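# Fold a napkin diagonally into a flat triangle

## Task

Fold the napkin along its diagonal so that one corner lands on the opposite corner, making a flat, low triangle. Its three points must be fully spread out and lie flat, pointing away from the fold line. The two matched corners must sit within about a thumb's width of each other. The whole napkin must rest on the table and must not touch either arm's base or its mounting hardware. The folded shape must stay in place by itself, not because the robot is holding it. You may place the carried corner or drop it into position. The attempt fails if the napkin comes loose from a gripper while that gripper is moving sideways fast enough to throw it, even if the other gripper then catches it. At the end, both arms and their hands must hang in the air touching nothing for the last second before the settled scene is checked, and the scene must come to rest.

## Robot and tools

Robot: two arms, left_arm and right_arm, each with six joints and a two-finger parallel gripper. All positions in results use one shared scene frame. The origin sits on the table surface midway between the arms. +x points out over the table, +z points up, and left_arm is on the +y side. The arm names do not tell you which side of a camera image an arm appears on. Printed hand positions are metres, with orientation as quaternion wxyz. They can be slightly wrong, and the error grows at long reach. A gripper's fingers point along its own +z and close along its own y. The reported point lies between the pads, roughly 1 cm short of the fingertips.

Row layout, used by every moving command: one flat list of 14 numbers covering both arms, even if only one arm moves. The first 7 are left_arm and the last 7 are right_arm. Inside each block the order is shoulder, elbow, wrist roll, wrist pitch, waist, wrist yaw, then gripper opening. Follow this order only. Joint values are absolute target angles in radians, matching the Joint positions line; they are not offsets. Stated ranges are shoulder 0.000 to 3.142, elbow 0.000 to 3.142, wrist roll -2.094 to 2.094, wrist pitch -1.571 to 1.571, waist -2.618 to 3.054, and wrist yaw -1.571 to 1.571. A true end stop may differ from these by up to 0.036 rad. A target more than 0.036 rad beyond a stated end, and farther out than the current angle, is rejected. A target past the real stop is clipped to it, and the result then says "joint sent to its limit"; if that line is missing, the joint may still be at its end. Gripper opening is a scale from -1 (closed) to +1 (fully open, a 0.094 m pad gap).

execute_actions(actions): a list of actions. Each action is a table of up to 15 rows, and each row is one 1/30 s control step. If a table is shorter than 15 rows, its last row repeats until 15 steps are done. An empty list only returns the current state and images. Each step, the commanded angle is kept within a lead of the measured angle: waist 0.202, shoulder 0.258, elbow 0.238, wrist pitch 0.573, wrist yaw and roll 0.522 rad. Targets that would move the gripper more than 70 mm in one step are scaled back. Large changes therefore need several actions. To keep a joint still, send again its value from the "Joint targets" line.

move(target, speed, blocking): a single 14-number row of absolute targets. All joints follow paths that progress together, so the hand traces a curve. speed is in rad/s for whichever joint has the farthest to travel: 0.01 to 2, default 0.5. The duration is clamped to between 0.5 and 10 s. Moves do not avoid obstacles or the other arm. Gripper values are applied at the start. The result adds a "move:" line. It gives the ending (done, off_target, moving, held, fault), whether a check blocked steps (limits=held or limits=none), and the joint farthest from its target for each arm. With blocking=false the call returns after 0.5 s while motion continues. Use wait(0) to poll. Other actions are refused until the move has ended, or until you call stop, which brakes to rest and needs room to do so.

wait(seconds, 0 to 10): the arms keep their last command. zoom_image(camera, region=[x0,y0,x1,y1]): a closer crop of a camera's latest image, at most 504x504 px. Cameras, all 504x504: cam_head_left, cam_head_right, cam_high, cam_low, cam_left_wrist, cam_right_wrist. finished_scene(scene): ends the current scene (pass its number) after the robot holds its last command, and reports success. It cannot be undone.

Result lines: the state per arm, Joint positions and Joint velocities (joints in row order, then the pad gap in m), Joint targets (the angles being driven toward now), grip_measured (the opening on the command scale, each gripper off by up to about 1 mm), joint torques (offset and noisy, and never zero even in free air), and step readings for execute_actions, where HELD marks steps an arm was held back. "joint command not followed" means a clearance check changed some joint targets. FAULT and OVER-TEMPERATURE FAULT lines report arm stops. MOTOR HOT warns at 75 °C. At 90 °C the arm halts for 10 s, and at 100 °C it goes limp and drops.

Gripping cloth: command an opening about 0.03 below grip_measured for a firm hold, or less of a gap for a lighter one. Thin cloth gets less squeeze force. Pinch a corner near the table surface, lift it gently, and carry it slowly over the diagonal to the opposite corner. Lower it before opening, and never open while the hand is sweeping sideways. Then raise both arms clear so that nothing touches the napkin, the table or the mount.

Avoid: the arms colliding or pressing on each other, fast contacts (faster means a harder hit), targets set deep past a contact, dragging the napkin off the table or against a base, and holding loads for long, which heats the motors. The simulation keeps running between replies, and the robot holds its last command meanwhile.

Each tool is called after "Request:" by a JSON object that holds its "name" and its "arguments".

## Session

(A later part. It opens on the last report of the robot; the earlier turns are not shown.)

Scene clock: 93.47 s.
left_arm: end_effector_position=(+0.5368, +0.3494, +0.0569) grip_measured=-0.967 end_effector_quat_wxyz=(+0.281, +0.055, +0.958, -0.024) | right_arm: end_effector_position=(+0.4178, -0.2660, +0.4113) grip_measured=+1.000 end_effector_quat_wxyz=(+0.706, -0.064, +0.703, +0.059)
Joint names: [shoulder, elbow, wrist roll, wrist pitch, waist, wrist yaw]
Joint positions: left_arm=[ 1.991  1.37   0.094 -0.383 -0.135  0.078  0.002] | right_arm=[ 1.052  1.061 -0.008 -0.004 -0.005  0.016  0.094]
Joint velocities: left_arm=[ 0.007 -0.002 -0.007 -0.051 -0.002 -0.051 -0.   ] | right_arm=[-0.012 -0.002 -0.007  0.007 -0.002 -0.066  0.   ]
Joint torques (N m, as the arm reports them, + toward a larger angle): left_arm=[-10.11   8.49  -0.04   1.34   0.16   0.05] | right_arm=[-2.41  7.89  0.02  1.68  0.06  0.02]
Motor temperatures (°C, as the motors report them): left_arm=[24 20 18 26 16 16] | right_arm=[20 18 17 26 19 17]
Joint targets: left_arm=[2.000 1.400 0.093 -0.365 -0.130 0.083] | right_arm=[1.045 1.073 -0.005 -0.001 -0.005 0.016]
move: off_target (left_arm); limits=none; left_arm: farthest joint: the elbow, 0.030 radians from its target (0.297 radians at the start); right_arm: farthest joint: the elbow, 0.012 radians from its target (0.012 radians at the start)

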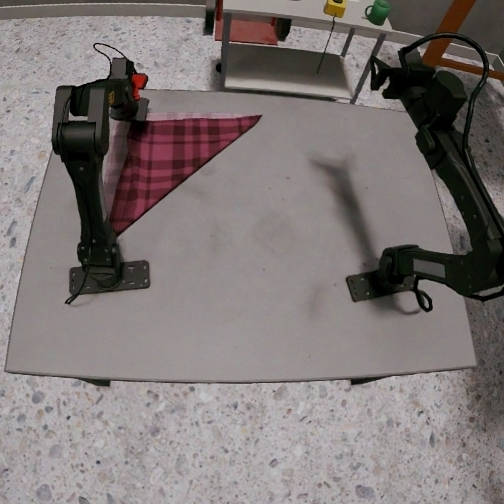

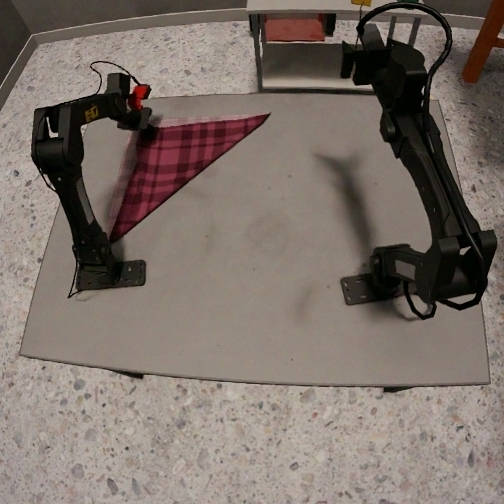

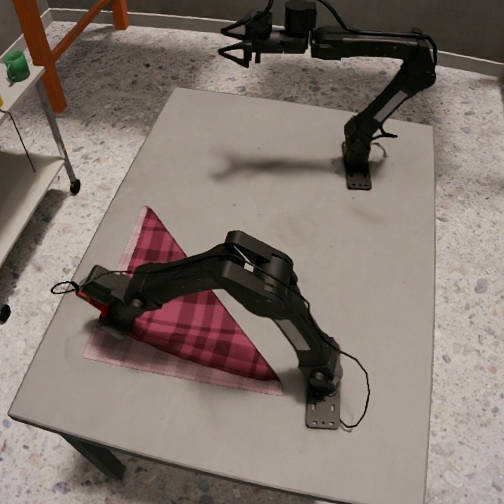

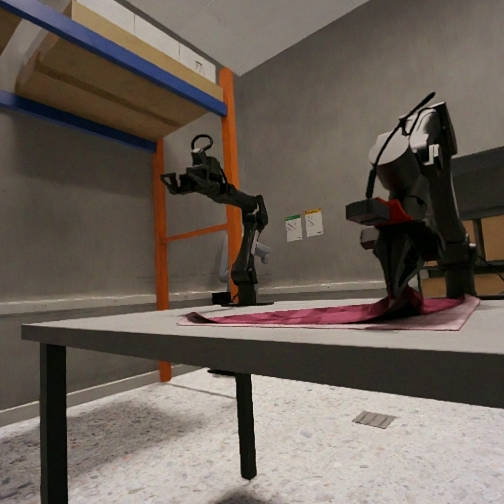

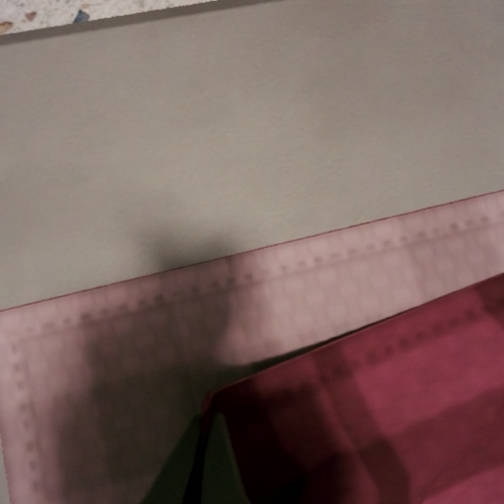

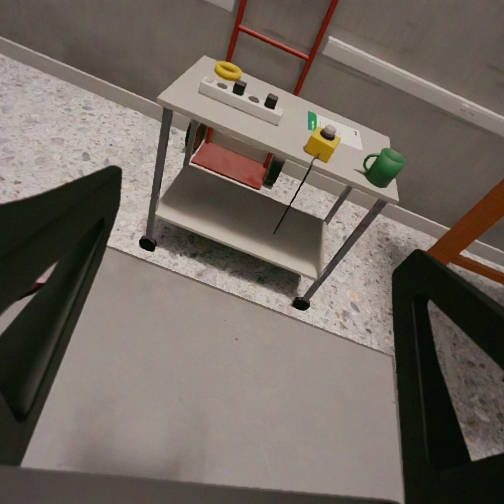

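Request:
{"name": "move", "arguments": {"target": [2.1,1.505,0.093,-0.365,-0.095,0.083,-1,1.045,1.073,-0.005,-0.001,-0.005,0.016,1], "speed": 0.08}}

Request:
{"name": "move", "arguments": {"target": [2.1,1.505,0.093,-0.365,-0.095,0.083,0.3,1.045,1.073,-0.005,-0.001,-0.005,0.016,1]}}

Request:
{"name": "move", "arguments": {"target": [1.9,1.5,0.093,-0.6,-0.095,0.083,0.3,1.045,1.073,-0.005,-0.001,-0.005,0.016,1], "speed": 0.2}}

Scene clock: 99.77 s.
left_arm: end_effector_position=(+0.5630, +0.3659, +0.0492) grip_measured=-0.967 end_effector_quat_wxyz=(+0.287, +0.040, +0.957, -0.019) | right_arm: end_effector_position=(+0.4178, -0.2660, +0.4113) grip_measured=+1.000 end_effector_quat_wxyz=(+0.706, -0.064, +0.703, +0.059)
Joint names: [shoulder, elbow, wrist roll, wrist pitch, waist, wrist yaw]
Joint positions: left_arm=[ 2.087  1.476  0.094 -0.381 -0.103  0.078  0.002] | right_arm=[ 1.052  1.061 -0.008 -0.004 -0.005  0.016  0.094]
Joint velocities: left_arm=[-0.007  0.017 -0.007  0.037  0.007  0.007  0.   ] | right_arm=[ 0.002 -0.017 -0.007 -0.022 -0.007 -0.037  0.   ]
Joint torques (N m, as the arm reports them, + toward a larger angle): left_arm=[-10.57   8.23   0.03   1.3    1.01   0.12] | right_arm=[-2.44  7.93  0.03  1.68  0.03  0.  ]
Motor temperatures (°C, as the motors report them): left_arm=[24 21 18 26 16 16] | right_arm=[20 18 17 26 19 17]
Joint targets: left_arm=[2.100 1.505 0.093 -0.365 -0.095 0.083] | right_arm=[1.045 1.073 -0.005 -0.001 -0.005 0.016]
move: off_target (left_arm); limits=none; left_arm: farthest joint: the elbow, 0.029 radians from its target (0.135 radians at the start); right_arm: farthest joint: the elbow, 0.012 radians from its target (0.012 radians at the start)

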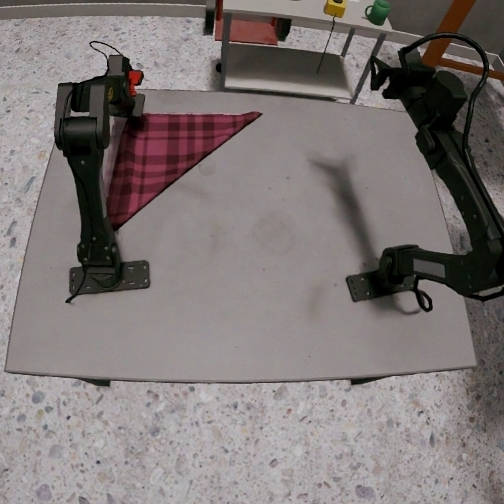

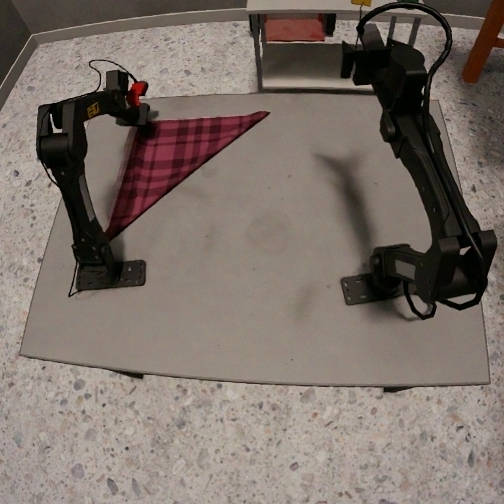

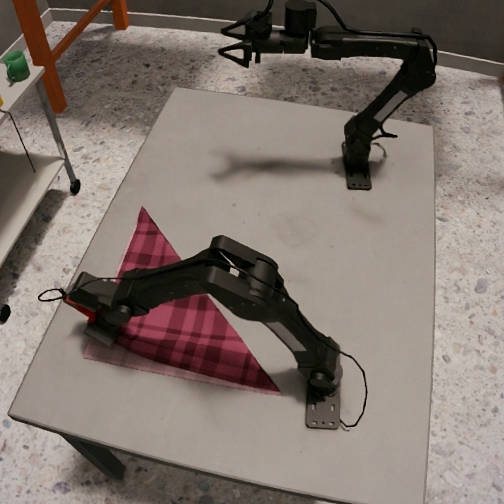

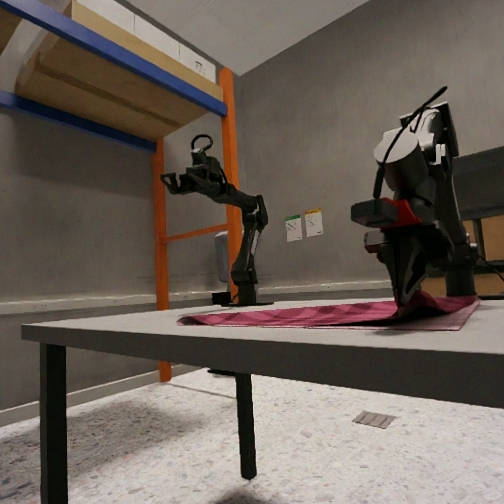

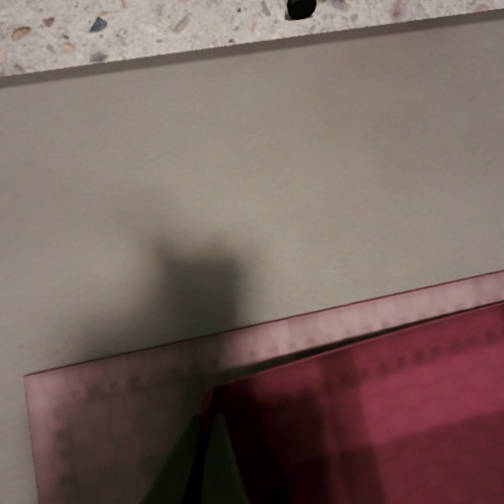

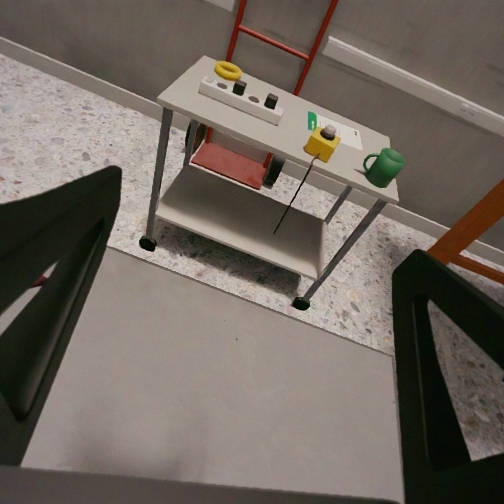

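Scene clock: 100.47 s.
left_arm: end_effector_position=(+0.5630, +0.3659, +0.0492) grip_measured=+0.297 end_effector_quat_wxyz=(+0.287, +0.040, +0.957, -0.019) | right_arm: end_effector_position=(+0.4178, -0.2660, +0.4113) grip_measured=+1.000 end_effector_quat_wxyz=(+0.706, -0.064, +0.703, +0.059)
Joint names: [shoulder, elbow, wrist roll, wrist pitch, waist, wrist yaw]
Joint positions: left_arm=[ 2.087  1.476  0.094 -0.381 -0.103  0.078  0.061] | right_arm=[ 1.052  1.061 -0.008 -0.004 -0.005  0.016  0.094]
Joint velocities: left_arm=[ 0.017 -0.012 -0.037  0.007 -0.012  0.037  0.   ] | right_arm=[ 0.017  0.017 -0.095 -0.022  0.002 -0.022  0.   ]
Joint torques (N m, as the arm reports them, + toward a larger angle): left_arm=[-10.73   8.58   0.     1.41   0.82   0.09] | right_arm=[-2.41  7.96  0.02  1.67  0.03  0.  ]
Motor temperatures (°C, as the motors report them): left_arm=[24 21 18 26 16 16] | right_arm=[20 18 17 26 19 17]
Joint targets: left_arm=[2.100 1.505 0.093 -0.365 -0.095 0.083] | right_arm=[1.045 1.073 -0.005 -0.001 -0.005 0.016]
move: off_target (left_arm); limits=none; left_arm: farthest joint: the elbow, 0.029 radians from its target (0.029 radians at the start); right_arm: farthest joint: the elbow, 0.012 radians from its target (0.012 radians at the start)

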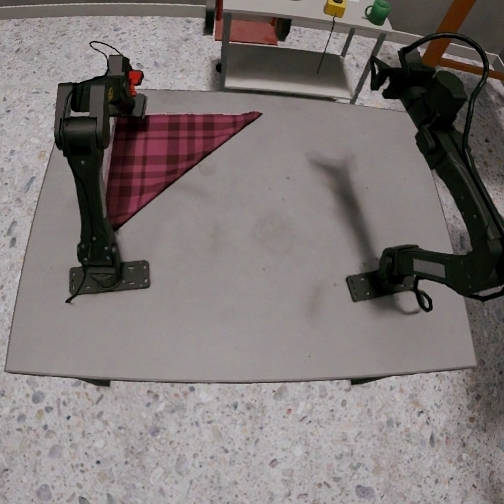

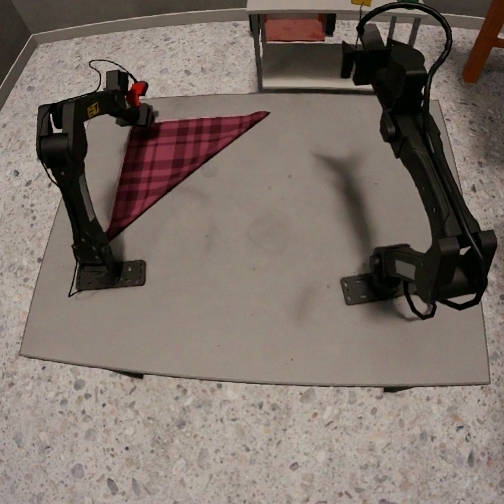

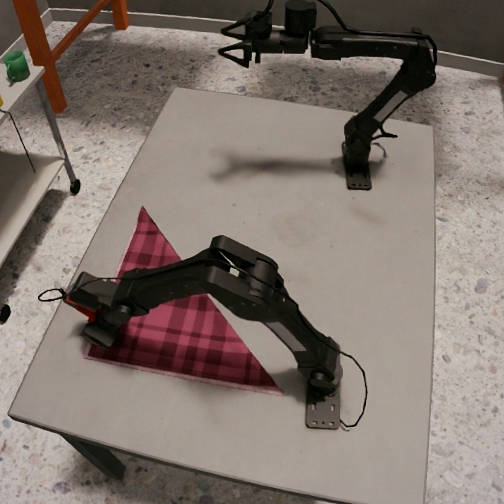

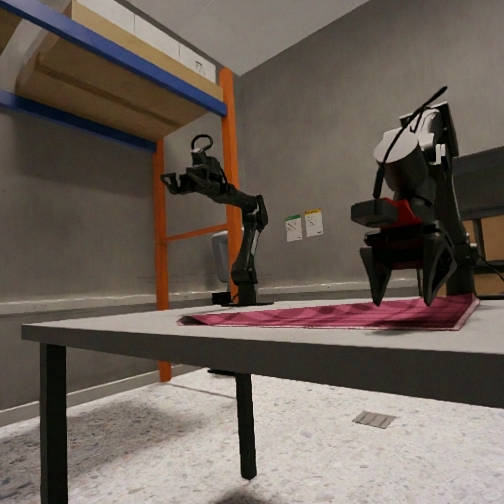

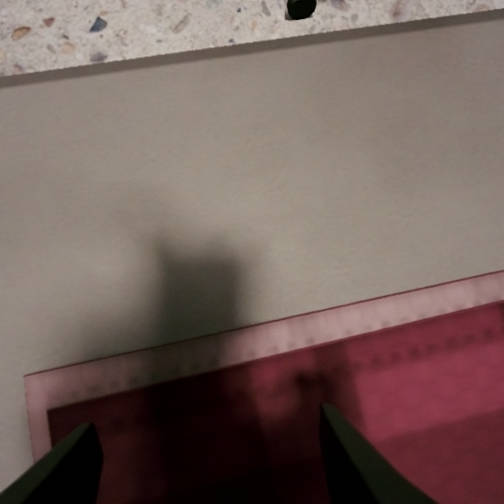

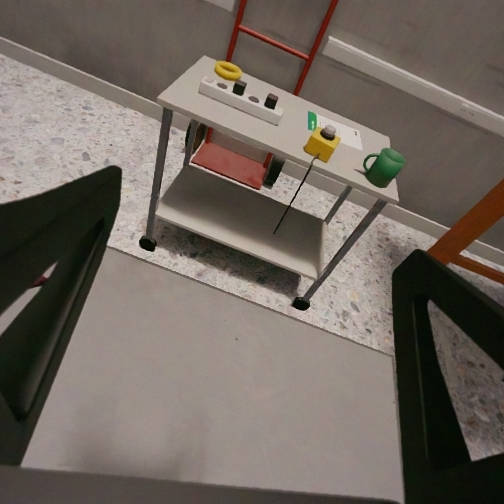

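Scene clock: 102.20 s.
left_arm: end_effector_position=(+0.5263, +0.3647, +0.1017) grip_measured=+0.297 end_effector_quat_wxyz=(+0.266, +0.039, +0.963, -0.021) | right_arm: end_effector_position=(+0.4178, -0.2660, +0.4113) grip_measured=+1.000 end_effector_quat_wxyz=(+0.706, -0.064, +0.703, +0.059)
Joint names: [shoulder, elbow, wrist roll, wrist pitch, waist, wrist yaw]
Joint positions: left_arm=[ 1.922  1.476  0.094 -0.589 -0.103  0.078  0.061] | right_arm=[ 1.052  1.061 -0.008 -0.004 -0.005  0.016  0.094]
Joint velocities: left_arm=[-0.007 -0.002 -0.081 -0.081  0.002  0.095  0.001] | right_arm=[-0.032 -0.007  0.007 -0.007 -0.007  0.007  0.   ]
Joint torques (N m, as the arm reports them, + toward a larger angle): left_arm=[-12.4    8.09   0.03   0.98   0.74   0.14] | right_arm=[-2.46  7.98  0.04  1.66 -0.02  0.  ]
Motor temperatures (°C, as the motors report them): left_arm=[25 21 18 26 16 16] | right_arm=[20 18 17 26 19 17]
Joint targets: left_arm=[1.900 1.500 0.093 -0.600 -0.095 0.083] | right_arm=[1.045 1.073 -0.005 -0.001 -0.005 0.016]
move: off_target (left_arm); limits=none; left_arm: farthest joint: the elbow, 0.024 radians from its target (0.024 radians at the start); right_arm: farthest joint: the elbow, 0.012 radians from its target (0.012 radians at the start)

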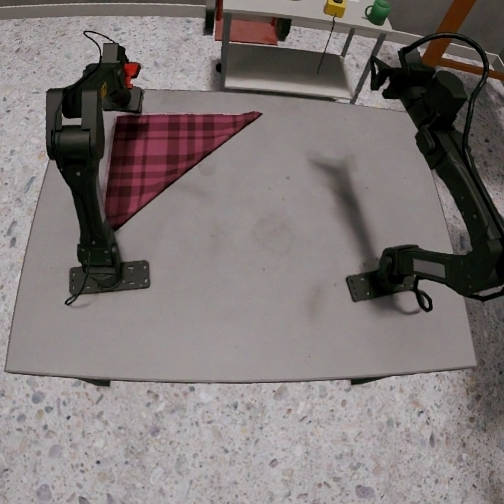

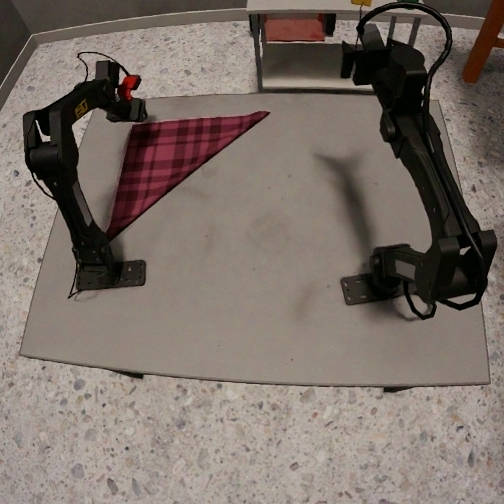

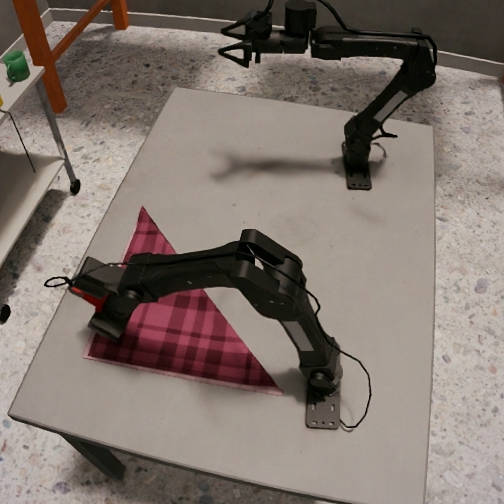

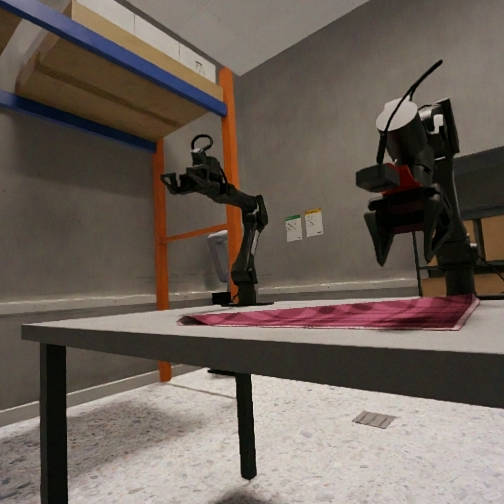

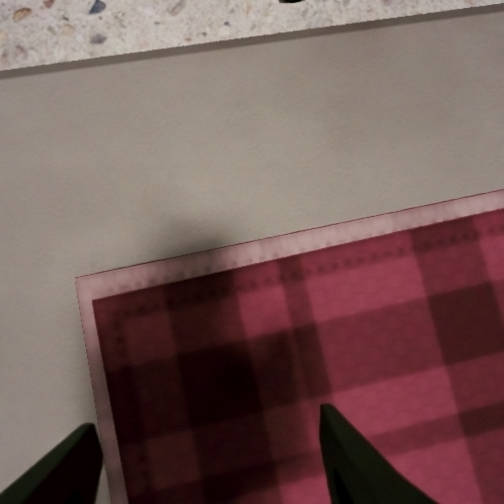

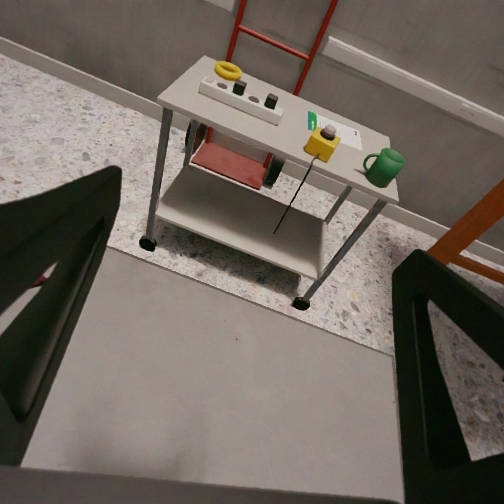

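Request:
{"name": "finished_scene", "arguments": {"scene": 2}}

The scene is finished: the task was done.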